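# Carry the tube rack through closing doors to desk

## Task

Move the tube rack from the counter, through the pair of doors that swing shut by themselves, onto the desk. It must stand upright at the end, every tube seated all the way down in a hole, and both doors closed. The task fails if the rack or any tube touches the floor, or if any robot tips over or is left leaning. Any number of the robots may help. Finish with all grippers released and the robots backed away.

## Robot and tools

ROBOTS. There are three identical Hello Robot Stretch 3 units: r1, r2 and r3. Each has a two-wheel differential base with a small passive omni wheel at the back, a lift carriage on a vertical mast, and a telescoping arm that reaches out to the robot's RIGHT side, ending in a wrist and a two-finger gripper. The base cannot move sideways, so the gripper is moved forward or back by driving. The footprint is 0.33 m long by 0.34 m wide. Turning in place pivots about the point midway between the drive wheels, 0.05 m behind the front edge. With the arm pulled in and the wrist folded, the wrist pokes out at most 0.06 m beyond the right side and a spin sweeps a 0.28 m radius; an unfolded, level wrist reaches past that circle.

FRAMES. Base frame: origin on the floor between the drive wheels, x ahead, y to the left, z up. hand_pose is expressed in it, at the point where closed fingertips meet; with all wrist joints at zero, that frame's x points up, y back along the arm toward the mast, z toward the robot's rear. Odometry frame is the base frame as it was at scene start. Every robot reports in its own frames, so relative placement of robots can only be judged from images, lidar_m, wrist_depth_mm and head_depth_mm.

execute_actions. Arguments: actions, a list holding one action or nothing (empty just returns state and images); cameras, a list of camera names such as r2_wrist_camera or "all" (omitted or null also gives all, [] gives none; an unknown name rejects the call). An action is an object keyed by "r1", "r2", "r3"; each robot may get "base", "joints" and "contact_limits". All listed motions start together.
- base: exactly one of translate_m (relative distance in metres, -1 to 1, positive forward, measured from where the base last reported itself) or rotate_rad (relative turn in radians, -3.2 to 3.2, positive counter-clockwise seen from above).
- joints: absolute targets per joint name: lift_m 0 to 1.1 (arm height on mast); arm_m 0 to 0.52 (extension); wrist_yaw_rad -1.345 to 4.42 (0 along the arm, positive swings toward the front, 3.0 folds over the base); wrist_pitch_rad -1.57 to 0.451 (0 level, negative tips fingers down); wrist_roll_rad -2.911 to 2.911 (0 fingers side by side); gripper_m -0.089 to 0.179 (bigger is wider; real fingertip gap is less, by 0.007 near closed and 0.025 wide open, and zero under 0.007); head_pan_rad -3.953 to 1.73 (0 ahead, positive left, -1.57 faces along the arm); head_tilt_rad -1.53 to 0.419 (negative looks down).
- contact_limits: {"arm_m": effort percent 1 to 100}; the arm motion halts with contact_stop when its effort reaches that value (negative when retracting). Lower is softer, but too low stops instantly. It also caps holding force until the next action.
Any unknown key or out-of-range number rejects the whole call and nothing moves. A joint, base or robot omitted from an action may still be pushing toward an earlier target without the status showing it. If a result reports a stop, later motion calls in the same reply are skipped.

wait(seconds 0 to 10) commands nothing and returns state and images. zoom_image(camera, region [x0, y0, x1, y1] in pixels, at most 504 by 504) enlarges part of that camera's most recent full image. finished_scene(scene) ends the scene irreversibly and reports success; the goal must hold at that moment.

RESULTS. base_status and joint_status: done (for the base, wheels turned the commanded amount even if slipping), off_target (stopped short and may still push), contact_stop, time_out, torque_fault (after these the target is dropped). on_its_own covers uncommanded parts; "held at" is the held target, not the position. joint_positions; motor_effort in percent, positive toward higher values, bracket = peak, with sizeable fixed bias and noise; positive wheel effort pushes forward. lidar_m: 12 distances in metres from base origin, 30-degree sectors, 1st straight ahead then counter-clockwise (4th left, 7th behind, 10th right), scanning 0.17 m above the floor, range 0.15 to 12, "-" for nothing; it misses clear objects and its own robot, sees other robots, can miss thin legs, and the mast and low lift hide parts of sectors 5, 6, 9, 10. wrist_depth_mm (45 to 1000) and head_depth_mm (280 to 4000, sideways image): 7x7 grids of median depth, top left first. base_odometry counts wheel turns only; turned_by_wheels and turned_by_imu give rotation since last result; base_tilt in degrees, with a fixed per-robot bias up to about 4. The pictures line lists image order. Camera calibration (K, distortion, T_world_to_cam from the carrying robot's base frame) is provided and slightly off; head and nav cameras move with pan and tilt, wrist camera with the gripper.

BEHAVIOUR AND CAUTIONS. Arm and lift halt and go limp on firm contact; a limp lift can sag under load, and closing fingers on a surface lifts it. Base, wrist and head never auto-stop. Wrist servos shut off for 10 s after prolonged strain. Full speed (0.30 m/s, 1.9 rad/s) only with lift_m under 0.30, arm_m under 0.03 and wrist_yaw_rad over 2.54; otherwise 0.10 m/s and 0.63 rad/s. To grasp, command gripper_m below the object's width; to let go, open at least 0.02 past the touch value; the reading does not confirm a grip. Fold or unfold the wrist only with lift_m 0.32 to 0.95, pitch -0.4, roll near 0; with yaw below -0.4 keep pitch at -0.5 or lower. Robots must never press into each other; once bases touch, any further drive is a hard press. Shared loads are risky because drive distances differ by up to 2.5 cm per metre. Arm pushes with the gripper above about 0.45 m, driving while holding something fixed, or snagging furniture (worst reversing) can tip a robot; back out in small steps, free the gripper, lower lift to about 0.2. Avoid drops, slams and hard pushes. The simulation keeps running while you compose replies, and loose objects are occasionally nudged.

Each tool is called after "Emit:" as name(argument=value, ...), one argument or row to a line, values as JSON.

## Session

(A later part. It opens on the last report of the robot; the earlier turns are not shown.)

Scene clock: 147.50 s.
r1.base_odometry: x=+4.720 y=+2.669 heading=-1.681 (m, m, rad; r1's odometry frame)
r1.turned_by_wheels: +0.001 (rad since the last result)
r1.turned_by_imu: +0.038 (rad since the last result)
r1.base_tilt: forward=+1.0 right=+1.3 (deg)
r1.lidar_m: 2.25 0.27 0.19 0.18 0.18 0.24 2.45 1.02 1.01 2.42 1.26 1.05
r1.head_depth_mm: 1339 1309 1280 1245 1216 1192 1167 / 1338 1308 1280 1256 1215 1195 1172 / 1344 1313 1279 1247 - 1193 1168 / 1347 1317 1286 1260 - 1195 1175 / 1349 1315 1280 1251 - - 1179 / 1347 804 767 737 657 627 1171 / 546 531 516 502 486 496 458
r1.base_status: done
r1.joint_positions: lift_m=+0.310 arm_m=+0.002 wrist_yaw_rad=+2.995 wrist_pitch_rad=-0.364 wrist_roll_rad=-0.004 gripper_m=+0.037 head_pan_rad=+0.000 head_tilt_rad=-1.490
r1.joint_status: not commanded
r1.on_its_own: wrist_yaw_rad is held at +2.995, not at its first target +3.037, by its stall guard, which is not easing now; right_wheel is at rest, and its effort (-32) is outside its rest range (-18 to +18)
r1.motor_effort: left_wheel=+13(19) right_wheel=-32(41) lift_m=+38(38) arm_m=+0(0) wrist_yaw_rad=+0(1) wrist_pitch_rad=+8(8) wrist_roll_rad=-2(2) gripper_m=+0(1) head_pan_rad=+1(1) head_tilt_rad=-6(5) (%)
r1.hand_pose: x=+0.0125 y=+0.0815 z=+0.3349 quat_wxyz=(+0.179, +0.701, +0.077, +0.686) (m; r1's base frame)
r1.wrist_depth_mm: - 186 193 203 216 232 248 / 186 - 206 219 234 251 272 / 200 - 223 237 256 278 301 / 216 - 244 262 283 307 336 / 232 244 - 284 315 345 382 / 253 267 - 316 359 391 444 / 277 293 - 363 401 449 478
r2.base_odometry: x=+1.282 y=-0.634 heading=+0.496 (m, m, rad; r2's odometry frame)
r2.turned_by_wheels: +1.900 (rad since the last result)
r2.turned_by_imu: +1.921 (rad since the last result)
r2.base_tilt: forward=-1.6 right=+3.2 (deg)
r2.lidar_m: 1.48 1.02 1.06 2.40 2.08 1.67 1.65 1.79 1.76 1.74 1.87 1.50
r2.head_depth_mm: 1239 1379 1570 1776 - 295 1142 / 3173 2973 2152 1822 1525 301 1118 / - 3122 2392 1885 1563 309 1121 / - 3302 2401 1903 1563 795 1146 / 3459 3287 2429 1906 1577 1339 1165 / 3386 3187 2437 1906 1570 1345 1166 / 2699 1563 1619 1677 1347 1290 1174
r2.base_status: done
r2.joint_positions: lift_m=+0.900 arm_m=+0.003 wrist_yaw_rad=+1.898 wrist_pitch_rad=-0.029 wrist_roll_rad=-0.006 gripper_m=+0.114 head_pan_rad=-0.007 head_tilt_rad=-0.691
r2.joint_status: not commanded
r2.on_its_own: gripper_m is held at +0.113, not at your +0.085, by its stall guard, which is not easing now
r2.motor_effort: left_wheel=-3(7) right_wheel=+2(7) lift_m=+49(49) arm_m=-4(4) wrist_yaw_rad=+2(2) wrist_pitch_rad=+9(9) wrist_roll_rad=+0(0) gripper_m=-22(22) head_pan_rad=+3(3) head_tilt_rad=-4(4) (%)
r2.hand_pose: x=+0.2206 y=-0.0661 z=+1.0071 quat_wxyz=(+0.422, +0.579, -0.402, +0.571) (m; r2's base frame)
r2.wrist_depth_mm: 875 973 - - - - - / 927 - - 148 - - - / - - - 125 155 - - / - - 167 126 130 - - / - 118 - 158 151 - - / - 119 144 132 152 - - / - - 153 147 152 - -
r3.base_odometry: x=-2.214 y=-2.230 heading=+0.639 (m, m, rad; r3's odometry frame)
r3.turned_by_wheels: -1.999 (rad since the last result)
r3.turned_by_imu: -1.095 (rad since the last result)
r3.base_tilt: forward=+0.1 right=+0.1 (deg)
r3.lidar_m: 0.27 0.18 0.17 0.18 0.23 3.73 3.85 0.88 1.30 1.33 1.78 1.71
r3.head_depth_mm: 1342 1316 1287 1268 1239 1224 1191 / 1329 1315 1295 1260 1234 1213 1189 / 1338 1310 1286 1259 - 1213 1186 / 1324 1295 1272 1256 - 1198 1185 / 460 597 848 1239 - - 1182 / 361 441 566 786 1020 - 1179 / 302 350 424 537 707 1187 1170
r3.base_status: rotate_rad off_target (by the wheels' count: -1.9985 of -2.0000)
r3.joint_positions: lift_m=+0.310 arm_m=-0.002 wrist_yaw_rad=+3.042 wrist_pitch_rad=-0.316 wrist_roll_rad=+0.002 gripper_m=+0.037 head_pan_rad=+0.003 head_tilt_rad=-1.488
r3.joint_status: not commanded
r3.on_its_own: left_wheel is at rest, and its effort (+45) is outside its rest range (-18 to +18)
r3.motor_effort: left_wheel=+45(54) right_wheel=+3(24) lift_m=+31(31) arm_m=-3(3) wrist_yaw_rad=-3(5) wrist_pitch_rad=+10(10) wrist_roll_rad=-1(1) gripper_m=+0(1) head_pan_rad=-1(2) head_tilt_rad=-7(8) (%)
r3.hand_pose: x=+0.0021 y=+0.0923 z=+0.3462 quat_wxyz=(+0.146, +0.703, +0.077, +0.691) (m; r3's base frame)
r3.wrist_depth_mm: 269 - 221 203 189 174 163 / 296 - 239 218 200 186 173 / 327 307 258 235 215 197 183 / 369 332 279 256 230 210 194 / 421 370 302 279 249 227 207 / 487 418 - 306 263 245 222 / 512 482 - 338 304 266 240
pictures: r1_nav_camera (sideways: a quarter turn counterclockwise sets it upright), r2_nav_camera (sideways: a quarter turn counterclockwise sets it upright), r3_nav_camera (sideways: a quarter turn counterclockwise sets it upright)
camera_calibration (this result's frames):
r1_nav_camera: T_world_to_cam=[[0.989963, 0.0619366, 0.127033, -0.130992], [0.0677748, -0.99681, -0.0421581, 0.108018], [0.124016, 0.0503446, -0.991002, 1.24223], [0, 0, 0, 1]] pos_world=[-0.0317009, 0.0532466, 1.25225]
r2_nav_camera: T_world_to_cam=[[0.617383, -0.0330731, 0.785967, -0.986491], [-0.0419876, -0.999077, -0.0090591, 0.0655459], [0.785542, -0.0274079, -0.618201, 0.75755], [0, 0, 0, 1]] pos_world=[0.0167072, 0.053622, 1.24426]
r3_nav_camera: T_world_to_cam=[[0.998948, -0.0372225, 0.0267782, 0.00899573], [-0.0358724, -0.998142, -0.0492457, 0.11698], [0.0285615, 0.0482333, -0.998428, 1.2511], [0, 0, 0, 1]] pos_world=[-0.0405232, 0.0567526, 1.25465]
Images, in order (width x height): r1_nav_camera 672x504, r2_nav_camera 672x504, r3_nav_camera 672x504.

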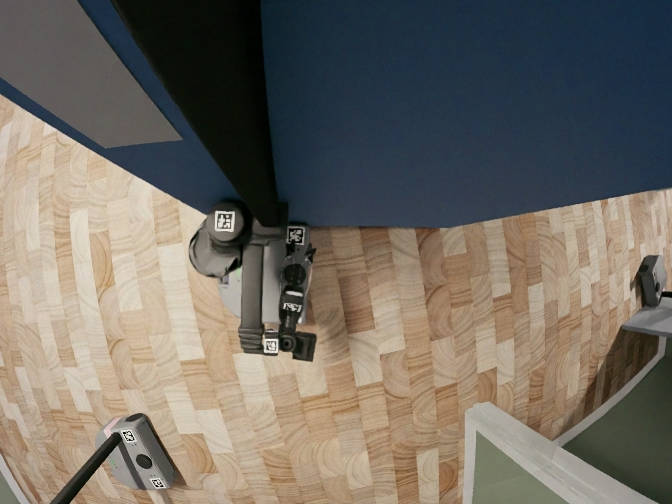

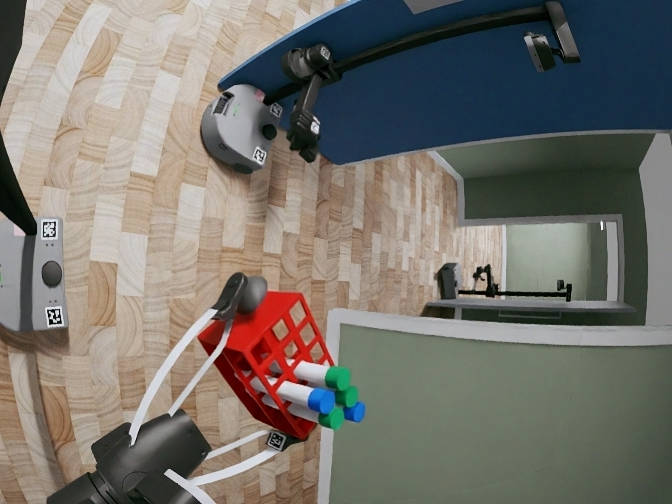

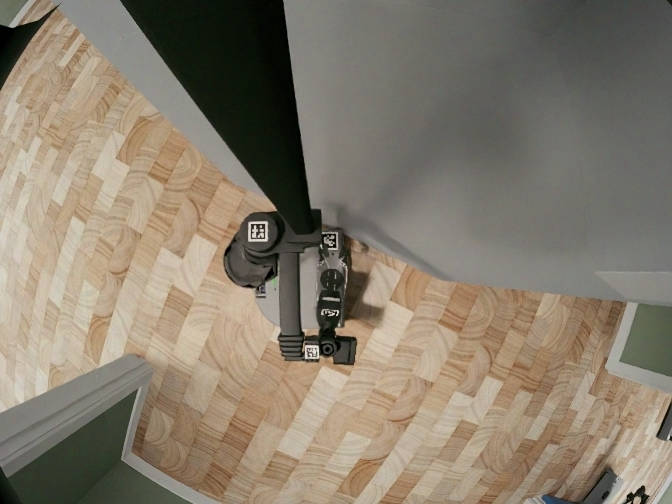

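Emit:
execute_actions(
  actions=[
    {"r1":{"base":{"translate_m":-0.2}},"r3":{"base":{"rotate_rad":-0.6}},"r2":{"base":{"rotate_rad":0.03},"joints":{"head_tilt_rad":-1.1}}},
  ],
  cameras=[],
)

Emit:
execute_actions(
  actions=[
    {"r3":{"base":{"translate_m":0.35}},"r2":{"base":{"translate_m":0.8}}},
  ],
  cameras=["r1_nav_camera","r3_nav_camera","r2_nav_camera"],
)

Scene clock: 151.57 s.
r1.base_odometry: x=+4.742 y=+2.868 heading=-1.681 (m, m, rad; r1's odometry frame)
r1.turned_by_wheels: +0.000 (rad since the last result)
r1.turned_by_imu: +0.013 (rad since the last result)
r1.base_tilt: forward=+0.9 right=+1.4 (deg)
r1.lidar_m: 0.78 0.26 0.18 0.17 0.18 2.04 2.26 2.27 0.89 2.45 1.59 1.21
r1.head_depth_mm: 1338 1312 1275 1249 1218 1192 1163 / 1343 1310 1279 1254 1219 1193 1166 / 1345 1311 1284 1248 - 1194 1169 / 1355 1313 1280 1255 - 1190 1179 / 1351 1307 1281 1252 - - 1177 / 780 756 733 711 640 1198 1182 / 515 506 495 486 473 1195 1184
r1.base_status: done
r1.joint_positions: lift_m=+0.310 arm_m=+0.002 wrist_yaw_rad=+2.995 wrist_pitch_rad=-0.364 wrist_roll_rad=-0.004 gripper_m=+0.037 head_pan_rad=+0.000 head_tilt_rad=-1.490
r1.joint_status: not commanded
r1.on_its_own: wrist_yaw_rad is held at +2.995, not at its first target +3.037, by its stall guard, which is not easing now
r1.motor_effort: left_wheel=+0(12) right_wheel=-1(38) lift_m=+38(38) arm_m=+0(1) wrist_yaw_rad=+0(0) wrist_pitch_rad=+8(8) wrist_roll_rad=-2(2) gripper_m=+0(0) head_pan_rad=+0(1) head_tilt_rad=-6(6) (%)
r1.hand_pose: x=+0.0125 y=+0.0815 z=+0.3349 quat_wxyz=(+0.179, +0.701, +0.077, +0.686) (m; r1's base frame)
r1.wrist_depth_mm: - 183 188 199 210 224 239 / - - 202 214 229 244 262 / - - 219 232 250 268 287 / 830 - 241 256 274 299 322 / 672 651 - 279 307 335 367 / 561 553 - 312 349 379 424 / 478 492 - 353 386 443 466
r2.base_odometry: x=+1.282 y=-0.634 heading=+0.526 (m, m, rad; r2's odometry frame)
r2.turned_by_wheels: +0.030 (rad since the last result)
r2.turned_by_imu: +0.030 (rad since the last result)
r2.base_tilt: forward=-1.6 right=+3.2 (deg)
r2.lidar_m: 1.47 0.91 1.01 2.40 2.03 1.66 1.65 1.82 1.75 1.74 1.83 1.48
r2.head_depth_mm: 1490 1659 - 340 1283 1162 1092 / 1895 1693 313 330 1276 1176 1098 / 1894 1701 1483 325 1279 1188 - / 1907 1704 1519 1352 1285 1189 - / 1921 1704 1536 1399 1287 1189 - / 1929 1717 1545 1409 1292 1193 1120 / 1500 1640 1546 1321 1299 1196 1113
r2.base_status: done
r2.joint_positions: lift_m=+0.900 arm_m=+0.003 wrist_yaw_rad=+1.898 wrist_pitch_rad=-0.029 wrist_roll_rad=-0.006 gripper_m=+0.114 head_pan_rad=-0.007 head_tilt_rad=-1.086
r2.joint_status: all done
r2.on_its_own: gripper_m is held at +0.113, not at your +0.085, by its stall guard, which is not easing now
r2.motor_effort: left_wheel=-3(5) right_wheel=+3(7) lift_m=+49(49) arm_m=-4(4) wrist_yaw_rad=+2(2) wrist_pitch_rad=+9(9) wrist_roll_rad=+0(0) gripper_m=-22(22) head_pan_rad=+3(2) head_tilt_rad=-7(31) (%)
r2.hand_pose: x=+0.2205 y=-0.0661 z=+1.0071 quat_wxyz=(+0.422, +0.579, -0.402, +0.571) (m; r2's base frame)
r2.wrist_depth_mm: - 994 - - - - - / - - - 147 - - - / - - - 124 155 - - / - - 167 127 130 - - / - 118 - 158 152 - - / - 118 144 131 151 - - / - 787 153 148 151 - -
r3.base_odometry: x=-2.214 y=-2.230 heading=+0.041 (m, m, rad; r3's odometry frame)
r3.turned_by_wheels: -0.598 (rad since the last result)
r3.turned_by_imu: -0.532 (rad since the last result)
r3.base_tilt: forward=+0.1 right=+0.1 (deg)
r3.lidar_m: 1.71 0.28 0.19 0.18 0.18 0.24 3.73 3.82 0.87 1.29 1.32 1.74
r3.head_depth_mm: 1349 1314 1291 1260 1238 1214 1197 / 1341 1307 1290 1264 1235 1214 1194 / 1327 1305 1280 1257 - 1206 1185 / 1341 1307 1277 1253 - 1205 1182 / 1325 1293 1269 1250 - - 1179 / 1319 1292 1257 1094 959 - 818 / 1310 1277 721 673 626 588 563
r3.base_status: rotate_rad off_target (by the wheels' count: -0.5983 of -0.6000)
r3.joint_positions: lift_m=+0.310 arm_m=-0.002 wrist_yaw_rad=+3.041 wrist_pitch_rad=-0.316 wrist_roll_rad=+0.002 gripper_m=+0.037 head_pan_rad=+0.002 head_tilt_rad=-1.489
r3.joint_status: not commanded
r3.on_its_own: left_wheel is at rest, and its effort (+28) is outside its rest range (-18 to +18); right_wheel is at rest, and its effort (-43) is outside its rest range (-18 to +18)
r3.motor_effort: left_wheel=+28(49) right_wheel=-43(60) lift_m=+31(31) arm_m=-3(3) wrist_yaw_rad=-1(3) wrist_pitch_rad=+10(11) wrist_roll_rad=-1(1) gripper_m=+0(0) head_pan_rad=-1(1) head_tilt_rad=-7(7) (%)
r3.hand_pose: x=+0.0025 y=+0.0924 z=+0.3462 quat_wxyz=(+0.147, +0.703, +0.076, +0.691) (m; r3's base frame)
r3.wrist_depth_mm: 175 - 195 204 219 233 252 / 185 - 207 221 235 255 273 / 197 204 224 237 255 274 303 / 210 219 242 257 278 304 332 / 226 237 260 276 305 338 372 / 245 259 - 310 345 377 444 / 266 282 - 336 378 430 499
pictures: none
No camera images: the call's "cameras" was empty. Leave "cameras" out to get every camera's image.

Scene clock: 160.50 s.
r1.base_odometry: x=+4.742 y=+2.868 heading=-1.681 (m, m, rad; r1's odometry frame)
r1.turned_by_wheels: +0.000 (rad since the last result)
r1.turned_by_imu: -0.002 (rad since the last result)
r1.base_tilt: forward=+0.9 right=+1.4 (deg)
r1.lidar_m: 0.78 0.26 0.18 0.17 0.18 2.03 2.26 2.27 2.72 2.45 0.45 1.21
r1.head_depth_mm: 1335 1304 1274 1210 1210 1193 1167 / 1346 1308 1280 1249 1217 1193 1173 / 1342 1313 1280 1251 - 1191 1168 / 1344 1312 1290 1256 - 1191 1176 / 1354 1309 1284 1250 - - 1175 / 782 757 734 712 639 1199 1179 / 515 506 497 485 473 1200 1179
r1.base_status: not commanded
r1.joint_positions: lift_m=+0.310 arm_m=+0.002 wrist_yaw_rad=+2.995 wrist_pitch_rad=-0.364 wrist_roll_rad=-0.004 gripper_m=+0.037 head_pan_rad=+0.000 head_tilt_rad=-1.490
r1.joint_status: not commanded
r1.on_its_own: wrist_yaw_rad is held at +2.995, not at its first target +3.037, by its stall guard, which is not easing now
r1.motor_effort: left_wheel=-1(1) right_wheel=-1(1) lift_m=+38(38) arm_m=+0(0) wrist_yaw_rad=+0(0) wrist_pitch_rad=+8(8) wrist_roll_rad=-2(1) gripper_m=+0(0) head_pan_rad=+2(1) head_tilt_rad=-5(6) (%)
r1.hand_pose: x=+0.0125 y=+0.0815 z=+0.3349 quat_wxyz=(+0.179, +0.701, +0.077, +0.686) (m; r1's base frame)
r1.wrist_depth_mm: - 182 189 200 211 222 239 / - - 203 214 228 243 261 / - - 218 233 250 269 289 / 828 - 238 255 274 297 323 / 666 644 - 279 307 336 366 / 558 559 - 312 349 380 422 / 481 497 - 353 387 445 467
r2.base_odometry: x=+1.974 y=-0.233 heading=+0.526 (m, m, rad; r2's odometry frame)
r2.turned_by_wheels: +0.000 (rad since the last result)
r2.turned_by_imu: +0.003 (rad since the last result)
r2.base_tilt: forward=-1.6 right=+3.2 (deg)
r2.lidar_m: 2.13 0.80 0.72 0.58 2.49 2.45 2.43 2.30 1.88 1.68 0.86 0.73
r2.head_depth_mm: 1883 1706 - 341 1287 1165 1092 / 1889 1689 314 331 1279 1179 1094 / 1902 1691 1492 326 1275 1188 - / 1908 1705 1512 1350 1283 1193 - / 1920 1708 1542 1395 1291 1187 - / 1923 1709 1551 1407 1293 1193 1120 / 1934 1721 1465 1394 1291 1196 1113
r2.base_status: done
r2.joint_positions: lift_m=+0.900 arm_m=+0.003 wrist_yaw_rad=+1.898 wrist_pitch_rad=-0.029 wrist_roll_rad=-0.006 gripper_m=+0.114 head_pan_rad=-0.007 head_tilt_rad=-1.086
r2.joint_status: not commanded
r2.on_its_own: gripper_m is held at +0.113, not at your +0.085, by its stall guard, which is not easing now
r2.motor_effort: left_wheel=-3(5) right_wheel=+3(8) lift_m=+49(49) arm_m=-4(4) wrist_yaw_rad=+1(2) wrist_pitch_rad=+9(9) wrist_roll_rad=+0(0) gripper_m=-22(23) head_pan_rad=+2(3) head_tilt_rad=-7(7) (%)
r2.hand_pose: x=+0.2205 y=-0.0661 z=+1.0071 quat_wxyz=(+0.422, +0.579, -0.402, +0.571) (m; r2's base frame)
r2.wrist_depth_mm: 625 743 - - - - - / 640 774 - 148 - - - / 651 797 - 124 155 - 511 / 662 785 167 126 130 - 487 / 674 118 - 158 152 - 494 / 666 118 144 131 151 - 506 / 739 839 154 148 150 - 521
r3.base_odometry: x=-1.865 y=-2.215 heading=+0.041 (m, m, rad; r3's odometry frame)
r3.turned_by_wheels: +0.000 (rad since the last result)
r3.turned_by_imu: +0.001 (rad since the last result)
r3.base_tilt: forward=+0.2 right=+0.0 (deg)
r3.lidar_m: 1.37 1.22 0.19 0.18 0.18 0.24 0.59 1.09 1.15 1.27 1.30 1.52
r3.head_depth_mm: 1344 1321 1291 1273 1242 1223 1196 / 1337 1310 1286 1263 1239 1215 1189 / 1332 1298 1282 1258 - 1212 1192 / 1325 1300 1278 1256 - 1206 1186 / 1321 1292 1272 1252 - - 1178 / 1319 1291 1268 1245 936 - 861 / 1318 1283 1265 1239 617 591 573
r3.base_status: done
r3.joint_positions: lift_m=+0.310 arm_m=-0.002 wrist_yaw_rad=+3.041 wrist_pitch_rad=-0.316 wrist_roll_rad=+0.002 gripper_m=+0.037 head_pan_rad=+0.002 head_tilt_rad=-1.489
r3.joint_status: not commanded
r3.motor_effort: left_wheel=+4(26) right_wheel=-9(34) lift_m=+31(31) arm_m=-2(2) wrist_yaw_rad=-1(1) wrist_pitch_rad=+10(10) wrist_roll_rad=-1(1) gripper_m=+0(0) head_pan_rad=-1(2) head_tilt_rad=-7(7) (%)
r3.hand_pose: x=+0.0025 y=+0.0924 z=+0.3462 quat_wxyz=(+0.147, +0.703, +0.076, +0.691) (m; r3's base frame)
r3.wrist_depth_mm: 175 - 191 200 842 888 955 / 185 - 204 214 911 963 - / 197 203 220 231 - - - / 211 220 237 250 - - - / 229 239 255 269 762 756 765 / 246 258 - 303 635 615 629 / 270 285 - 332 516 514 508
pictures: r1_nav_camera (sideways: a quarter turn counterclockwise sets it upright), r2_nav_camera (sideways: a quarter turn counterclockwise sets it upright), r3_nav_camera (sideways: a quarter turn counterclockwise sets it upright)
camera_calibration (this result's frames):
r1_nav_camera: T_world_to_cam=[[0.989963, 0.0619365, 0.127033, -0.130992], [0.0677746, -0.99681, -0.0421581, 0.108018], [0.124016, 0.0503446, -0.991002, 1.24223], [0, 0, 0, 1]] pos_world=[-0.0317009, 0.0532466, 1.25225]
r2_nav_camera: T_world_to_cam=[[0.872314, -0.0347213, 0.487712, -0.599419], [-0.0426083, -0.999079, 0.00508191, 0.0471386], [0.487086, -0.0252136, -0.87299, 1.09069], [0, 0, 0, 1]] pos_world=[-0.00636967, 0.0537828, 1.24426]
r3_nav_camera: T_world_to_cam=[[0.998936, -0.0382364, 0.0257667, 0.0103127], [-0.0369353, -0.998105, -0.0492065, 0.116935], [0.0275994, 0.0482025, -0.998456, 1.25114], [0, 0, 0, 1]] pos_world=[-0.0405133, 0.0567998, 1.2547]
Images, in order (width x height): r1_nav_camera 672x504, r2_nav_camera 672x504, r3_nav_camera 672x504.

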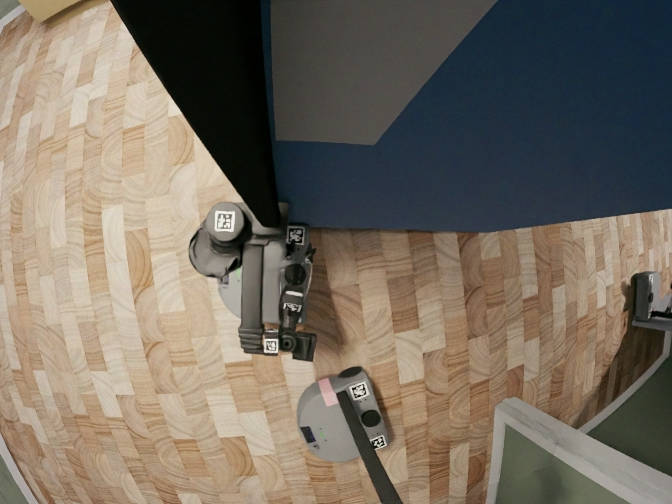

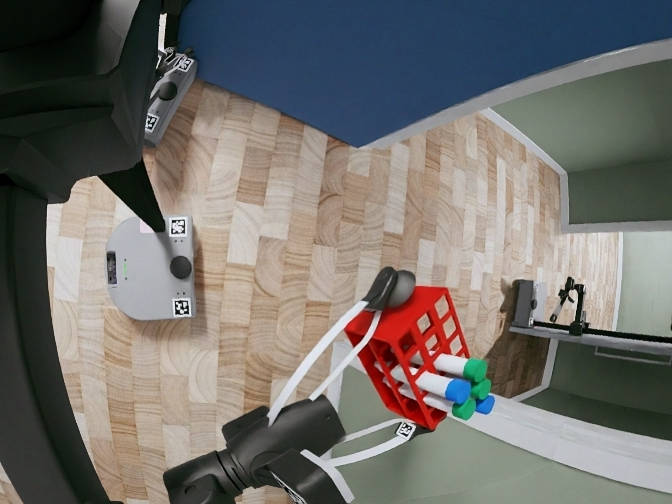

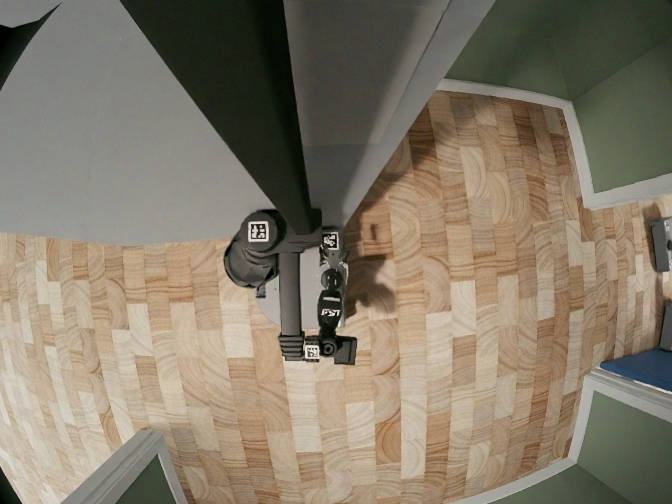

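Jamb at y≈-0.26, hinge +0.45; bias left. r3 can advance more.

Emit:
execute_actions(
  actions=[
    {"r3":{"base":{"translate_m":0.13}},"r2":{"base":{"rotate_rad":0.13}}},
  ],
  cameras=[],
)

Emit:
execute_actions(
  actions=[
    {"r2":{"base":{"translate_m":1}}},
  ],
  cameras=["r3_nav_camera","r2_nav_camera"],
)

Emit:
execute_actions(
  actions=[
    {"r2":{"base":{"translate_m":0.5}}},
  ],
  cameras=["r3_nav_camera","r2_nav_camera"],
)

Scene clock: 163.47 s.
r1.base_odometry: x=+4.742 y=+2.868 heading=-1.681 (m, m, rad; r1's odometry frame)
r1.turned_by_wheels: +0.000 (rad since the last result)
r1.turned_by_imu: -0.001 (rad since the last result)
r1.base_tilt: forward=+0.8 right=+1.3 (deg)
r1.lidar_m: 0.78 0.26 0.18 0.17 0.18 2.03 2.25 2.26 2.72 2.45 0.46 1.21
r1.head_depth_mm: 1338 1307 1274 1232 1217 1194 1163 / 1338 1316 1274 1248 1214 1191 1170 / 1336 1318 1279 1251 - 1197 1178 / 1345 1315 1289 1258 - 1193 1170 / 1351 1312 1274 1248 - - 1177 / 779 757 735 711 640 1206 1181 / 515 506 496 486 474 1199 1179
r1.base_status: not commanded
r1.joint_positions: lift_m=+0.310 arm_m=+0.002 wrist_yaw_rad=+2.995 wrist_pitch_rad=-0.364 wrist_roll_rad=-0.004 gripper_m=+0.037 head_pan_rad=+0.000 head_tilt_rad=-1.490
r1.joint_status: not commanded
r1.on_its_own: wrist_yaw_rad is held at +2.995, not at its first target +3.037, by its stall guard, which is not easing now
r1.motor_effort: left_wheel=+0(1) right_wheel=-1(1) lift_m=+38(38) arm_m=+1(0) wrist_yaw_rad=+0(0) wrist_pitch_rad=+8(8) wrist_roll_rad=-1(2) gripper_m=+0(0) head_pan_rad=+0(0) head_tilt_rad=-6(6) (%)
r1.hand_pose: x=+0.0125 y=+0.0815 z=+0.3349 quat_wxyz=(+0.179, +0.701, +0.077, +0.686) (m; r1's base frame)
r1.wrist_depth_mm: - 182 188 200 212 224 239 / - - 202 216 228 242 262 / - - 220 233 250 270 289 / 823 - 240 254 272 296 324 / 669 653 - 278 305 334 366 / 557 555 - 313 349 378 418 / 485 491 - 352 386 440 466
r2.base_odometry: x=+1.974 y=-0.233 heading=+0.656 (m, m, rad; r2's odometry frame)
r2.turned_by_wheels: +0.130 (rad since the last result)
r2.turned_by_imu: +0.131 (rad since the last result)
r2.base_tilt: forward=-1.6 right=+3.2 (deg)
r2.lidar_m: 2.36 0.76 0.72 0.58 2.68 2.43 2.44 2.13 1.87 1.31 0.79 0.73
r2.head_depth_mm: 1862 1720 - 340 1290 1169 1095 / 1901 1690 314 331 1277 1176 1095 / 1891 1697 1491 326 1275 1185 - / 1904 1704 1515 1346 1285 1192 - / 1924 1716 1541 1403 1286 1191 - / 1929 1715 1503 1403 1294 1196 1118 / 1867 1112 1204 1362 1298 1194 1111
r2.base_status: done
r2.joint_positions: lift_m=+0.900 arm_m=+0.003 wrist_yaw_rad=+1.898 wrist_pitch_rad=-0.029 wrist_roll_rad=-0.006 gripper_m=+0.114 head_pan_rad=-0.007 head_tilt_rad=-1.087
r2.joint_status: not commanded
r2.on_its_own: gripper_m is held at +0.113, not at your +0.085, by its stall guard, which is not easing now
r2.motor_effort: left_wheel=-2(6) right_wheel=+3(8) lift_m=+49(49) arm_m=-4(4) wrist_yaw_rad=+1(2) wrist_pitch_rad=+9(9) wrist_roll_rad=+0(0) gripper_m=-22(23) head_pan_rad=+4(2) head_tilt_rad=-6(7) (%)
r2.hand_pose: x=+0.2205 y=-0.0660 z=+1.0071 quat_wxyz=(+0.422, +0.579, -0.402, +0.571) (m; r2's base frame)
r2.wrist_depth_mm: 599 696 884 - - - - / 608 709 941 147 - - - / 634 720 946 124 155 - - / 639 732 167 127 129 - - / 650 118 928 158 153 - - / 648 118 144 131 151 - - / 709 770 153 148 151 - -
r3.base_odometry: x=-1.735 y=-2.210 heading=+0.042 (m, m, rad; r3's odometry frame)
r3.turned_by_wheels: +0.000 (rad since the last result)
r3.turned_by_imu: +0.001 (rad since the last result)
r3.base_tilt: forward=+0.1 right=+0.1 (deg)
r3.lidar_m: 1.25 1.24 0.86 0.82 0.21 0.24 0.60 1.19 1.32 1.26 1.30 1.41
r3.head_depth_mm: 1343 1322 1291 1267 1239 1215 1195 / 1332 1309 1289 1254 1241 1214 1192 / 1330 1305 1281 1265 - 1209 1189 / 1331 1295 1279 1252 - 1200 1187 / 1326 1299 1272 1253 - - 1182 / 1320 1293 1266 1241 1230 - 872 / 1312 1295 1264 1247 1220 591 577
r3.base_status: done
r3.joint_positions: lift_m=+0.310 arm_m=-0.002 wrist_yaw_rad=+3.041 wrist_pitch_rad=-0.316 wrist_roll_rad=+0.002 gripper_m=+0.037 head_pan_rad=+0.002 head_tilt_rad=-1.489
r3.joint_status: not commanded
r3.motor_effort: left_wheel=+3(9) right_wheel=-8(9) lift_m=+31(31) arm_m=-2(2) wrist_yaw_rad=-2(1) wrist_pitch_rad=+10(10) wrist_roll_rad=-1(1) gripper_m=+0(0) head_pan_rad=+0(1) head_tilt_rad=-7(7) (%)
r3.hand_pose: x=+0.0025 y=+0.0924 z=+0.3462 quat_wxyz=(+0.147, +0.703, +0.076, +0.691) (m; r3's base frame)
r3.wrist_depth_mm: 175 - 774 807 841 896 963 / 186 - 813 861 931 971 - / 197 204 891 949 - - - / 212 219 924 946 - - - / 228 237 796 795 764 766 783 / 247 258 - 616 644 612 615 / 270 282 - 529 514 513 518
pictures: none
No camera images: the call's "cameras" was empty. Leave "cameras" out to get every camera's image.

Scene clock: 174.40 s.
r1.base_odometry: x=+4.742 y=+2.868 heading=-1.681 (m, m, rad; r1's odometry frame)
r1.turned_by_wheels: +0.000 (rad since the last result)
r1.turned_by_imu: -0.002 (rad since the last result)
r1.base_tilt: forward=+0.9 right=+1.4 (deg)
r1.lidar_m: 0.78 0.26 0.18 0.17 0.18 2.03 2.25 2.27 2.72 2.46 1.59 1.21
r1.head_depth_mm: 1330 1306 1272 1246 1220 1194 1166 / 1329 1315 1279 1248 1216 1197 1168 / 1231 1311 1290 1249 - 1194 1171 / 1291 1317 1283 1262 - 1190 1175 / 1359 1313 1274 1250 - - 1181 / 782 755 735 708 641 1206 1184 / 516 507 495 486 473 1200 1181
r1.base_status: not commanded
r1.joint_positions: lift_m=+0.310 arm_m=+0.002 wrist_yaw_rad=+2.995 wrist_pitch_rad=-0.364 wrist_roll_rad=-0.004 gripper_m=+0.037 head_pan_rad=+0.000 head_tilt_rad=-1.490
r1.joint_status: not commanded
r1.on_its_own: wrist_yaw_rad is held at +2.995, not at its first target +3.037, by its stall guard, which is not easing now
r1.motor_effort: left_wheel=+0(0) right_wheel=-1(1) lift_m=+38(38) arm_m=+1(0) wrist_yaw_rad=+0(0) wrist_pitch_rad=+8(8) wrist_roll_rad=-2(2) gripper_m=+0(1) head_pan_rad=+0(0) head_tilt_rad=-6(6) (%)
r1.hand_pose: x=+0.0125 y=+0.0815 z=+0.3349 quat_wxyz=(+0.179, +0.701, +0.077, +0.686) (m; r1's base frame)
r1.wrist_depth_mm: - 182 189 199 210 225 239 / - - 203 215 228 244 263 / - - 218 233 251 267 290 / 839 - 240 253 272 297 324 / 660 645 - 278 306 331 365 / 559 559 - 313 349 381 422 / 481 495 - 355 387 440 464
r2.base_odometry: x=+2.766 y=+0.377 heading=+0.655 (m, m, rad; r2's odometry frame)
r2.turned_by_wheels: +0.000 (rad since the last result)
r2.turned_by_imu: +0.004 (rad since the last result)
r2.base_tilt: forward=-1.7 right=+3.2 (deg)
r2.lidar_m: 1.79 1.08 0.95 0.40 0.44 0.88 3.37 2.45 0.57 1.13 1.34 1.10
r2.head_depth_mm: 1875 1711 - 340 1288 1168 1095 / 1889 1692 314 331 1278 1177 1098 / 1893 1693 1486 326 1277 1191 - / 1901 1709 1517 1350 1285 1189 - / 1919 1708 1539 1403 1285 1191 - / 1791 1709 1549 1414 1291 1195 1122 / 1504 1624 1546 1415 1294 1190 1090
r2.base_status: done
r2.joint_positions: lift_m=+0.900 arm_m=+0.003 wrist_yaw_rad=+1.898 wrist_pitch_rad=-0.029 wrist_roll_rad=-0.006 gripper_m=+0.114 head_pan_rad=-0.007 head_tilt_rad=-1.087
r2.joint_status: not commanded
r2.on_its_own: gripper_m is held at +0.113, not at your +0.085, by its stall guard, which is not easing now
r2.motor_effort: left_wheel=-3(4) right_wheel=+3(6) lift_m=+49(49) arm_m=-4(4) wrist_yaw_rad=+2(2) wrist_pitch_rad=+9(9) wrist_roll_rad=+0(0) gripper_m=-22(22) head_pan_rad=+2(3) head_tilt_rad=-7(7) (%)
r2.hand_pose: x=+0.2205 y=-0.0660 z=+1.0071 quat_wxyz=(+0.422, +0.579, -0.402, +0.571) (m; r2's base frame)
r2.wrist_depth_mm: 819 987 - - - - - / 873 - - 148 - - - / 881 - - 124 154 - - / 874 - 168 126 130 - - / 889 119 - 158 152 - - / 870 118 144 131 151 - - / 951 - 153 148 152 - 915
r3.base_odometry: x=-1.735 y=-2.210 heading=+0.042 (m, m, rad; r3's odometry frame)
r3.turned_by_wheels: +0.000 (rad since the last result)
r3.turned_by_imu: +0.003 (rad since the last result)
r3.base_tilt: forward=+0.1 right=+0.1 (deg)
r3.lidar_m: 1.10 1.24 0.87 0.82 0.21 0.24 0.60 1.19 1.32 1.27 1.29 1.24
r3.head_depth_mm: 1348 1317 1291 1267 1239 1215 1197 / 1335 1315 1285 1268 1235 1215 1193 / 1332 1312 1291 1259 - 1210 1191 / 1330 1302 1277 1247 - 1207 1183 / 1324 1302 1269 1244 - - 1179 / 1316 1298 1269 1248 1232 - 868 / 1313 1294 1266 1236 1215 592 576
r3.base_status: not commanded
r3.joint_positions: lift_m=+0.310 arm_m=-0.002 wrist_yaw_rad=+3.041 wrist_pitch_rad=-0.316 wrist_roll_rad=+0.002 gripper_m=+0.037 head_pan_rad=+0.002 head_tilt_rad=-1.489
r3.joint_status: not commanded
r3.motor_effort: left_wheel=+4(4) right_wheel=-8(8) lift_m=+31(31) arm_m=-3(2) wrist_yaw_rad=-1(1) wrist_pitch_rad=+10(10) wrist_roll_rad=-1(1) gripper_m=+0(0) head_pan_rad=-1(0) head_tilt_rad=-6(7) (%)
r3.hand_pose: x=+0.0025 y=+0.0924 z=+0.3462 quat_wxyz=(+0.147, +0.703, +0.076, +0.691) (m; r3's base frame)
r3.wrist_depth_mm: 175 - 764 801 848 906 932 / 185 - 823 850 914 977 - / 198 203 854 936 - - - / 211 219 906 952 - - - / 228 237 802 812 738 774 769 / 248 259 - 613 640 615 614 / 269 282 - 527 516 516 517
pictures: r2_nav_camera (sideways: a quarter turn counterclockwise sets it upright), r3_nav_camera (sideways: a quarter turn counterclockwise sets it upright)
camera_calibration (this result's frames):
r2_nav_camera: T_world_to_cam=[[0.872347, -0.0347199, 0.487654, -0.599343], [-0.0426061, -0.999079, 0.00508429, 0.0471355], [0.487028, -0.0252123, -0.873022, 1.09073], [0, 0, 0, 1]] pos_world=[-0.0063736, 0.0537828, 1.24427]
r3_nav_camera: T_world_to_cam=[[0.998936, -0.0382365, 0.0257667, 0.0103127], [-0.0369355, -0.998105, -0.0492065, 0.116935], [0.0275994, 0.0482025, -0.998456, 1.25114], [0, 0, 0, 1]] pos_world=[-0.0405133, 0.0567998, 1.2547]
Images, in order (width x height): r2_nav_camera 672x504, r3_nav_camera 672x504.

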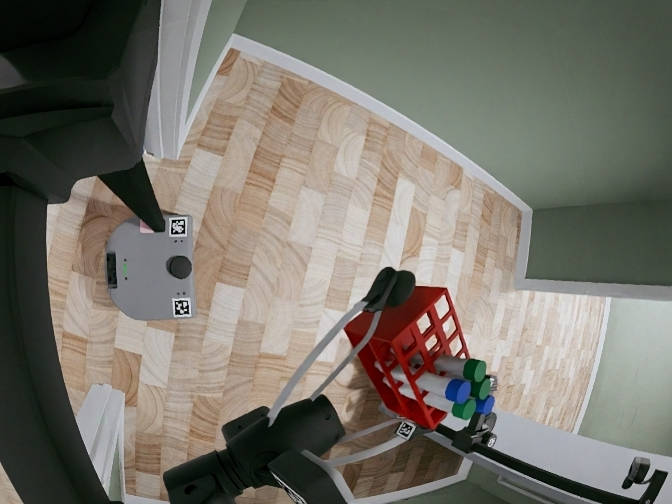

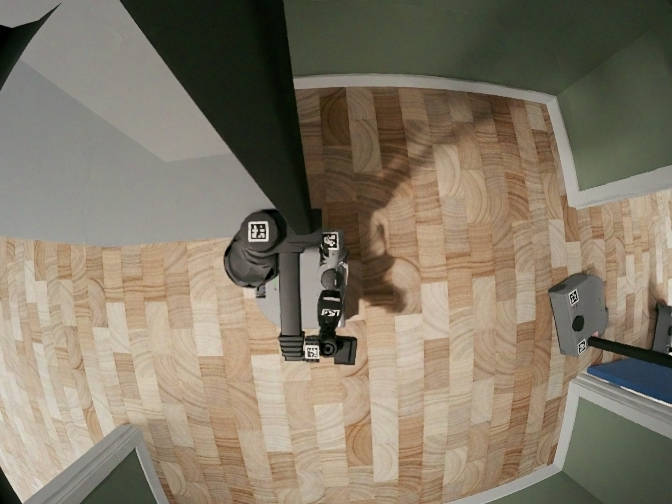

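Scene clock: 180.37 s.
r1.base_odometry: x=+4.742 y=+2.868 heading=-1.681 (m, m, rad; r1's odometry frame)
r1.turned_by_wheels: +0.000 (rad since the last result)
r1.turned_by_imu: -0.001 (rad since the last result)
r1.base_tilt: forward=+1.0 right=+1.3 (deg)
r1.lidar_m: 0.79 0.26 0.18 0.17 0.18 2.04 2.26 2.26 2.72 2.46 1.58 1.21
r1.head_depth_mm: 1332 1301 1272 1248 1214 1196 1166 / 1343 1309 1278 1251 1222 1192 1170 / 1344 1315 1280 1253 - 1193 1170 / 1356 1314 1289 1257 - 1194 1178 / 1354 1308 1278 1253 - - 1173 / 780 755 734 711 641 1203 1176 / 516 506 496 485 473 1198 1181
r1.base_status: not commanded
r1.joint_positions: lift_m=+0.310 arm_m=+0.002 wrist_yaw_rad=+2.995 wrist_pitch_rad=-0.364 wrist_roll_rad=-0.004 gripper_m=+0.037 head_pan_rad=+0.000 head_tilt_rad=-1.490
r1.joint_status: not commanded
r1.on_its_own: wrist_yaw_rad is held at +2.995, not at its first target +3.037, by its stall guard, which is not easing now
r1.motor_effort: left_wheel=+0(0) right_wheel=-1(1) lift_m=+38(38) arm_m=+0(1) wrist_yaw_rad=+0(1) wrist_pitch_rad=+8(8) wrist_roll_rad=-2(2) gripper_m=+0(0) head_pan_rad=+1(0) head_tilt_rad=-5(6) (%)
r1.hand_pose: x=+0.0125 y=+0.0815 z=+0.3349 quat_wxyz=(+0.179, +0.701, +0.077, +0.686) (m; r1's base frame)
r1.wrist_depth_mm: - 182 189 199 212 225 239 / - - 202 215 227 244 262 / - - 220 234 248 268 293 / 850 - 240 255 274 297 323 / 671 657 - 277 304 334 365 / 553 558 - 313 350 381 422 / 478 492 - 354 390 437 469
r2.base_odometry: x=+3.163 y=+0.682 heading=+0.655 (m, m, rad; r2's odometry frame)
r2.turned_by_wheels: +0.000 (rad since the last result)
r2.turned_by_imu: +0.002 (rad since the last result)
r2.base_tilt: forward=-1.6 right=+3.3 (deg)
r2.lidar_m: 1.51 0.91 0.80 0.81 0.70 0.65 3.85 0.93 1.28 1.28 0.73 1.40
r2.head_depth_mm: 1890 1713 - 340 1285 1166 1097 / 1793 1686 314 331 1273 1178 1101 / 1695 1691 1490 326 1278 1189 - / 1763 1698 1518 1345 1283 1192 - / 1768 1711 1544 1406 1289 1190 - / 1510 1637 1550 1409 1293 1192 1122 / 1268 1377 1484 1412 1298 1194 1107
r2.base_status: done
r2.joint_positions: lift_m=+0.900 arm_m=+0.003 wrist_yaw_rad=+1.898 wrist_pitch_rad=-0.029 wrist_roll_rad=-0.006 gripper_m=+0.114 head_pan_rad=-0.007 head_tilt_rad=-1.087
r2.joint_status: not commanded
r2.on_its_own: gripper_m is held at +0.113, not at your +0.085, by its stall guard, which is not easing now
r2.motor_effort: left_wheel=-3(4) right_wheel=+2(8) lift_m=+49(49) arm_m=-4(4) wrist_yaw_rad=+2(2) wrist_pitch_rad=+9(9) wrist_roll_rad=+0(0) gripper_m=-23(22) head_pan_rad=+3(4) head_tilt_rad=-7(7) (%)
r2.hand_pose: x=+0.2205 y=-0.0660 z=+1.0071 quat_wxyz=(+0.422, +0.579, -0.402, +0.571) (m; r2's base frame)
r2.wrist_depth_mm: 695 858 - - - - - / 725 842 - 148 - - - / 747 892 - 125 154 - - / 760 865 167 127 129 - - / 746 118 - 157 152 - - / 747 119 144 131 152 - - / 813 924 153 147 152 - -
r3.base_odometry: x=-1.735 y=-2.210 heading=+0.042 (m, m, rad; r3's odometry frame)
r3.turned_by_wheels: +0.000 (rad since the last result)
r3.turned_by_imu: +0.002 (rad since the last result)
r3.base_tilt: forward=+0.1 right=+0.1 (deg)
r3.lidar_m: 1.25 1.23 0.86 0.82 0.21 0.24 0.60 1.19 1.32 1.27 1.29 0.73
r3.head_depth_mm: 1177 1187 1290 1266 1240 1218 1199 / 1172 1160 1289 1264 1234 1210 1198 / 1336 1301 1281 1253 - 1204 1192 / 1323 1312 1281 1255 - 1201 1189 / 1324 1297 1274 1247 - - 1181 / 1321 1293 1272 1243 1228 - 870 / 1307 1286 1259 1247 1221 591 576
r3.base_status: not commanded
r3.joint_positions: lift_m=+0.310 arm_m=-0.002 wrist_yaw_rad=+3.041 wrist_pitch_rad=-0.316 wrist_roll_rad=+0.002 gripper_m=+0.037 head_pan_rad=+0.002 head_tilt_rad=-1.489
r3.joint_status: not commanded
r3.motor_effort: left_wheel=+4(4) right_wheel=-7(8) lift_m=+31(31) arm_m=-2(3) wrist_yaw_rad=-1(1) wrist_pitch_rad=+10(10) wrist_roll_rad=-1(1) gripper_m=+1(0) head_pan_rad=-1(1) head_tilt_rad=-6(7) (%)
r3.hand_pose: x=+0.0025 y=+0.0924 z=+0.3462 quat_wxyz=(+0.147, +0.703, +0.076, +0.691) (m; r3's base frame)
r3.wrist_depth_mm: 175 - 752 794 850 896 960 / 185 - 825 858 904 968 - / 197 203 883 928 1000 - - / 211 220 934 949 - - - / 229 237 779 802 775 758 759 / 248 258 - 611 627 617 620 / 271 283 - 533 517 513 518
pictures: r2_nav_camera (sideways: a quarter turn counterclockwise sets it upright), r3_nav_camera (sideways: a quarter turn counterclockwise sets it upright)
camera_calibration (this result's frames):
r2_nav_camera: T_world_to_cam=[[0.872352, -0.0347196, 0.487645, -0.599332], [-0.0426057, -0.999079, 0.00508466, 0.047135], [0.487019, -0.0252121, -0.873027, 1.09074], [0, 0, 0, 1]] pos_world=[-0.00637421, 0.0537828, 1.24427]
r3_nav_camera: T_world_to_cam=[[0.998936, -0.0382365, 0.0257666, 0.0103129], [-0.0369355, -0.998105, -0.0492065, 0.116935], [0.0275993, 0.0482025, -0.998456, 1.25114], [0, 0, 0, 1]] pos_world=[-0.0405133, 0.0567998, 1.2547]
Images, in order (width x height): r2_nav_camera 672x504, r3_nav_camera 672x504.

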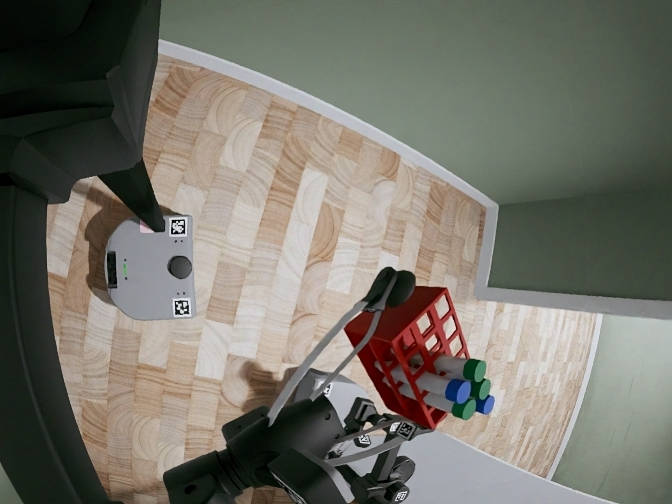

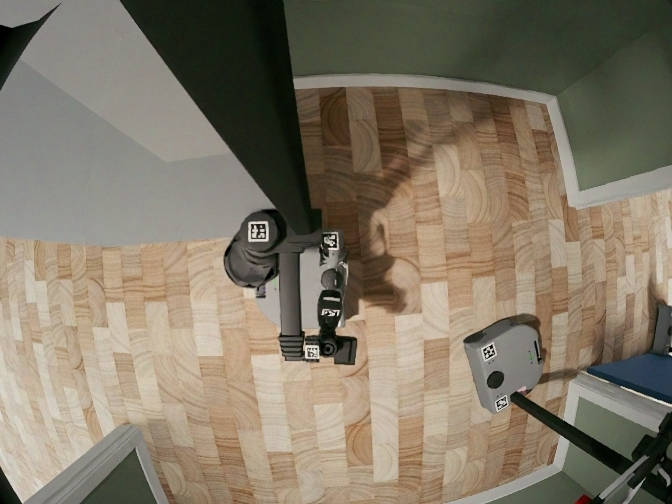

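Emit:
execute_actions(
  actions=[
    {"r2":{"base":{"translate_m":1}},"r1":{"base":{"translate_m":-0.6}}},
  ],
  cameras=[],
)

Emit:
execute_actions(
  actions=[
    {"r2":{"base":{"rotate_rad":-0.9}}},
  ],
  cameras=["r3_nav_camera","r2_nav_camera"],
)

Scene clock: 192.17 s.
r1.base_odometry: x=+4.808 y=+3.464 heading=-1.681 (m, m, rad; r1's odometry frame)
r1.turned_by_wheels: +0.000 (rad since the last result)
r1.turned_by_imu: +0.000 (rad since the last result)
r1.base_tilt: forward=+1.0 right=+1.3 (deg)
r1.lidar_m: 1.45 1.46 1.76 1.57 1.57 1.87 1.67 1.68 2.02 2.57 2.58 1.63
r1.head_depth_mm: 1339 1303 1276 1244 1218 1194 1168 / 1341 1311 1280 1251 1218 1200 1167 / 1347 1312 1283 1247 - 1194 1176 / 1344 1316 1282 1250 - 1192 1168 / 1345 1313 1289 1259 - - 1175 / 1357 1325 1290 1259 1241 1202 1185 / 1357 1330 1297 1266 1238 1200 1183
r1.base_status: done
r1.joint_positions: lift_m=+0.310 arm_m=+0.002 wrist_yaw_rad=+2.995 wrist_pitch_rad=-0.364 wrist_roll_rad=-0.004 gripper_m=+0.037 head_pan_rad=+0.000 head_tilt_rad=-1.490
r1.joint_status: not commanded
r1.on_its_own: wrist_yaw_rad is held at +2.995, not at its first target +3.037, by its stall guard, which is not easing now
r1.motor_effort: left_wheel=-1(7) right_wheel=+0(4) lift_m=+38(38) arm_m=+1(0) wrist_yaw_rad=+0(0) wrist_pitch_rad=+8(8) wrist_roll_rad=-2(2) gripper_m=+0(0) head_pan_rad=+1(1) head_tilt_rad=-6(6) (%)
r1.hand_pose: x=+0.0125 y=+0.0815 z=+0.3349 quat_wxyz=(+0.179, +0.701, +0.077, +0.686) (m; r1's base frame)
r1.wrist_depth_mm: - - - - - - - / - - - - - - - / - - - - - - - / 832 - 821 814 818 816 827 / 660 654 - 662 660 672 664 / 554 557 - 560 570 553 552 / 478 490 - 495 477 482 477
r2.base_odometry: x=+3.956 y=+1.291 heading=+0.655 (m, m, rad; r2's odometry frame)
r2.turned_by_wheels: +0.000 (rad since the last result)
r2.turned_by_imu: +0.004 (rad since the last result)
r2.base_tilt: forward=-1.6 right=+3.2 (deg)
r2.lidar_m: 0.65 0.57 0.51 0.51 0.60 1.11 1.57 1.78 0.80 0.94 1.13 0.64
r2.head_depth_mm: 616 706 - 340 1284 1161 1093 / 639 761 314 331 1279 1177 1096 / 662 809 918 326 1279 1190 - / 690 846 1029 1351 1280 1195 - / 719 892 1177 1396 1290 1196 - / 750 939 1138 1323 1290 1193 1119 / 758 853 943 1052 1185 1184 1111
r2.base_status: done
r2.joint_positions: lift_m=+0.900 arm_m=+0.003 wrist_yaw_rad=+1.898 wrist_pitch_rad=-0.029 wrist_roll_rad=-0.006 gripper_m=+0.114 head_pan_rad=-0.007 head_tilt_rad=-1.087
r2.joint_status: not commanded
r2.on_its_own: gripper_m is held at +0.113, not at your +0.085, by its stall guard, which is not easing now
r2.motor_effort: left_wheel=-4(6) right_wheel=+3(8) lift_m=+49(49) arm_m=-4(4) wrist_yaw_rad=+1(1) wrist_pitch_rad=+10(9) wrist_roll_rad=+0(0) gripper_m=-22(23) head_pan_rad=+3(2) head_tilt_rad=-6(7) (%)
r2.hand_pose: x=+0.2205 y=-0.0660 z=+1.0071 quat_wxyz=(+0.422, +0.579, -0.402, +0.571) (m; r2's base frame)
r2.wrist_depth_mm: 458 554 705 649 535 464 - / 468 568 734 147 512 473 - / 489 577 766 124 154 471 - / 491 569 167 126 130 488 - / 496 118 741 158 152 488 - / 491 118 144 131 151 - - / 541 611 153 148 151 579 -
r3.base_odometry: x=-1.735 y=-2.210 heading=+0.042 (m, m, rad; r3's odometry frame)
r3.turned_by_wheels: +0.000 (rad since the last result)
r3.turned_by_imu: +0.003 (rad since the last result)
r3.base_tilt: forward=+0.1 right=+0.0 (deg)
r3.lidar_m: 1.25 1.23 0.86 0.82 0.21 0.24 0.60 1.19 0.80 0.87 1.30 1.39
r3.head_depth_mm: 1345 1317 1290 1265 1238 1220 1198 / 1336 1311 1286 1265 1238 1217 1189 / 1328 1314 1277 1257 - 1209 1193 / 1323 1303 1282 1251 - 1205 1187 / 1329 1301 1275 1252 - - 1181 / 1318 1292 1269 1246 1230 - 869 / 1313 1286 1263 1238 1219 591 575
r3.base_status: not commanded
r3.joint_positions: lift_m=+0.310 arm_m=-0.002 wrist_yaw_rad=+3.041 wrist_pitch_rad=-0.316 wrist_roll_rad=+0.002 gripper_m=+0.037 head_pan_rad=+0.002 head_tilt_rad=-1.489
r3.joint_status: not commanded
r3.motor_effort: left_wheel=+3(3) right_wheel=-8(8) lift_m=+32(31) arm_m=-3(2) wrist_yaw_rad=-1(1) wrist_pitch_rad=+10(10) wrist_roll_rad=-1(1) gripper_m=+0(0) head_pan_rad=-1(0) head_tilt_rad=-7(7) (%)
r3.hand_pose: x=+0.0025 y=+0.0924 z=+0.3462 quat_wxyz=(+0.147, +0.703, +0.076, +0.691) (m; r3's base frame)
r3.wrist_depth_mm: 175 - 771 817 855 911 971 / 185 - 842 870 912 965 - / 199 203 872 931 - - - / 211 220 940 962 990 - - / 228 238 813 802 782 778 776 / 248 259 - 618 631 618 620 / 270 283 - 533 513 518 526
pictures: none
No camera images: the call's "cameras" was empty. Leave "cameras" out to get every camera's image.

Scene clock: 194.53 s.
r1.base_odometry: x=+4.808 y=+3.464 heading=-1.681 (m, m, rad; r1's odometry frame)
r1.turned_by_wheels: +0.000 (rad since the last result)
r1.turned_by_imu: +0.000 (rad since the last result)
r1.base_tilt: forward=+1.0 right=+1.4 (deg)
r1.lidar_m: 1.44 1.46 1.76 1.57 1.58 1.87 1.68 1.68 2.02 2.57 2.58 1.64
r1.head_depth_mm: 1337 1309 1271 1248 1220 1191 1168 / 1343 1304 1285 1245 1218 1191 1170 / 1346 1315 1281 1251 - 1197 1171 / 1347 1317 1280 1251 - 1189 1173 / 1351 1316 1288 1259 - - 1178 / 1353 1323 1296 1262 1244 1198 1179 / 1358 1327 1290 1265 1237 1200 1188
r1.base_status: not commanded
r1.joint_positions: lift_m=+0.310 arm_m=+0.002 wrist_yaw_rad=+2.995 wrist_pitch_rad=-0.364 wrist_roll_rad=-0.004 gripper_m=+0.037 head_pan_rad=+0.000 head_tilt_rad=-1.490
r1.joint_status: not commanded
r1.on_its_own: wrist_yaw_rad is held at +2.995, not at its first target +3.037, by its stall guard, which is not easing now
r1.motor_effort: left_wheel=-1(1) right_wheel=+0(0) lift_m=+38(38) arm_m=+0(0) wrist_yaw_rad=+0(0) wrist_pitch_rad=+8(8) wrist_roll_rad=-2(1) gripper_m=+0(0) head_pan_rad=+1(1) head_tilt_rad=-6(6) (%)
r1.hand_pose: x=+0.0125 y=+0.0815 z=+0.3349 quat_wxyz=(+0.179, +0.701, +0.077, +0.686) (m; r1's base frame)
r1.wrist_depth_mm: - - - - - - - / - - - - - - - / - - - - - - - / 835 - 811 808 837 816 821 / 657 658 - 651 650 656 653 / 553 549 - 548 573 556 550 / 484 489 - 496 480 476 477
r2.base_odometry: x=+3.956 y=+1.291 heading=-0.245 (m, m, rad; r2's odometry frame)
r2.turned_by_wheels: -0.900 (rad since the last result)
r2.turned_by_imu: -0.910 (rad since the last result)
r2.base_tilt: forward=-1.6 right=+3.2 (deg)
r2.lidar_m: 3.45 0.64 0.67 0.54 0.51 0.52 0.67 1.56 1.68 0.80 0.92 0.96
r2.head_depth_mm: 1888 1474 - 340 1284 1163 1095 / 1892 1698 314 331 1272 1179 1099 / 1899 1691 1483 326 1280 1190 - / 1923 1706 1517 1350 1288 1192 - / 1917 1710 1545 1401 1284 1188 - / 1923 1713 1543 1341 1292 1193 1121 / 1934 1721 910 1136 1293 1195 1112
r2.base_status: done
r2.joint_positions: lift_m=+0.900 arm_m=+0.003 wrist_yaw_rad=+1.898 wrist_pitch_rad=-0.029 wrist_roll_rad=-0.006 gripper_m=+0.114 head_pan_rad=-0.007 head_tilt_rad=-1.087
r2.joint_status: not commanded
r2.on_its_own: gripper_m is held at +0.113, not at your +0.085, by its stall guard, which is not easing now
r2.motor_effort: left_wheel=+1(6) right_wheel=-4(7) lift_m=+49(49) arm_m=-4(4) wrist_yaw_rad=+2(1) wrist_pitch_rad=+9(9) wrist_roll_rad=+0(0) gripper_m=-22(23) head_pan_rad=+3(2) head_tilt_rad=-7(7) (%)
r2.hand_pose: x=+0.2205 y=-0.0660 z=+1.0071 quat_wxyz=(+0.422, +0.579, -0.402, +0.571) (m; r2's base frame)
r2.wrist_depth_mm: 529 550 - - - - 755 / 537 569 - 148 - - 760 / 566 583 - 125 154 - 783 / 579 608 167 127 130 - 766 / 610 118 699 157 152 881 782 / 604 118 143 131 152 - 784 / 658 671 152 148 151 993 750
r3.base_odometry: x=-1.735 y=-2.210 heading=+0.042 (m, m, rad; r3's odometry frame)
r3.turned_by_wheels: +0.000 (rad since the last result)
r3.turned_by_imu: +0.001 (rad since the last result)
r3.base_tilt: forward=+0.1 right=+0.0 (deg)
r3.lidar_m: 1.25 1.23 0.86 0.82 0.21 0.24 0.60 1.19 0.80 1.26 1.30 1.39
r3.head_depth_mm: 1346 1320 1293 1263 1239 1220 1194 / 1337 1313 1292 1265 1242 1215 1192 / 1334 1310 1282 1260 - 1211 1187 / 1328 1294 1280 1248 - 1206 1185 / 1318 1300 1270 1244 - - 1186 / 1319 1289 1269 1241 1232 - 869 / 1311 1285 1265 1240 1217 591 577
r3.base_status: not commanded
r3.joint_positions: lift_m=+0.310 arm_m=-0.002 wrist_yaw_rad=+3.041 wrist_pitch_rad=-0.316 wrist_roll_rad=+0.002 gripper_m=+0.037 head_pan_rad=+0.002 head_tilt_rad=-1.489
r3.joint_status: not commanded
r3.motor_effort: left_wheel=+4(4) right_wheel=-8(8) lift_m=+31(31) arm_m=-2(3) wrist_yaw_rad=-1(1) wrist_pitch_rad=+10(10) wrist_roll_rad=-1(1) gripper_m=+1(0) head_pan_rad=-2(2) head_tilt_rad=-6(7) (%)
r3.hand_pose: x=+0.0025 y=+0.0924 z=+0.3462 quat_wxyz=(+0.147, +0.703, +0.076, +0.691) (m; r3's base frame)
r3.wrist_depth_mm: 175 - 769 802 841 886 977 / 184 - 814 876 913 990 - / 197 202 880 967 997 - - / 211 220 927 968 1000 - - / 228 237 791 805 779 760 774 / 247 257 - 612 652 617 620 / 270 283 - 531 513 515 517
pictures: r2_nav_camera (sideways: a quarter turn counterclockwise sets it upright), r3_nav_camera (sideways: a quarter turn counterclockwise sets it upright)
camera_calibration (this result's frames):
r2_nav_camera: T_world_to_cam=[[0.872365, -0.0347203, 0.487621, -0.599301], [-0.0426063, -0.999079, 0.00508561, 0.0471338], [0.486996, -0.0252122, -0.87304, 1.09076], [0, 0, 0, 1]] pos_world=[-0.00637572, 0.0537828, 1.24427]
r3_nav_camera: T_world_to_cam=[[0.998936, -0.0382365, 0.0257668, 0.0103126], [-0.0369355, -0.998105, -0.0492065, 0.116935], [0.0275995, 0.0482025, -0.998456, 1.25114], [0, 0, 0, 1]] pos_world=[-0.0405133, 0.0567998, 1.2547]
Images, in order (width x height): r2_nav_camera 672x504, r3_nav_camera 672x504.

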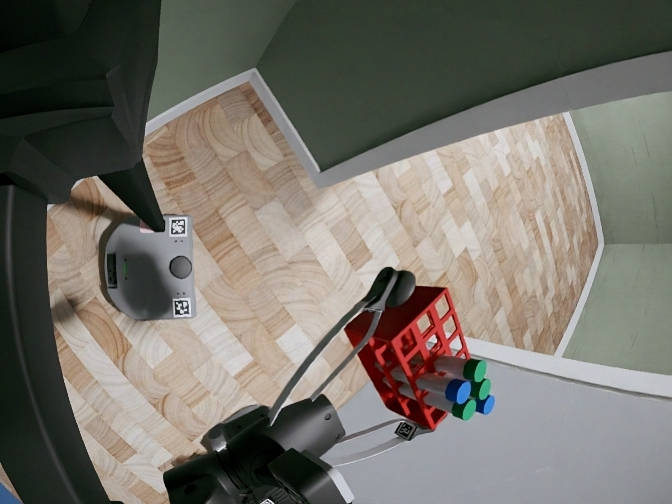

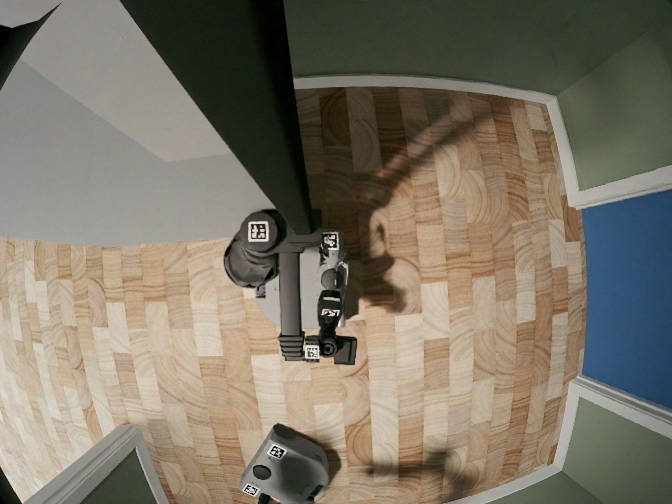

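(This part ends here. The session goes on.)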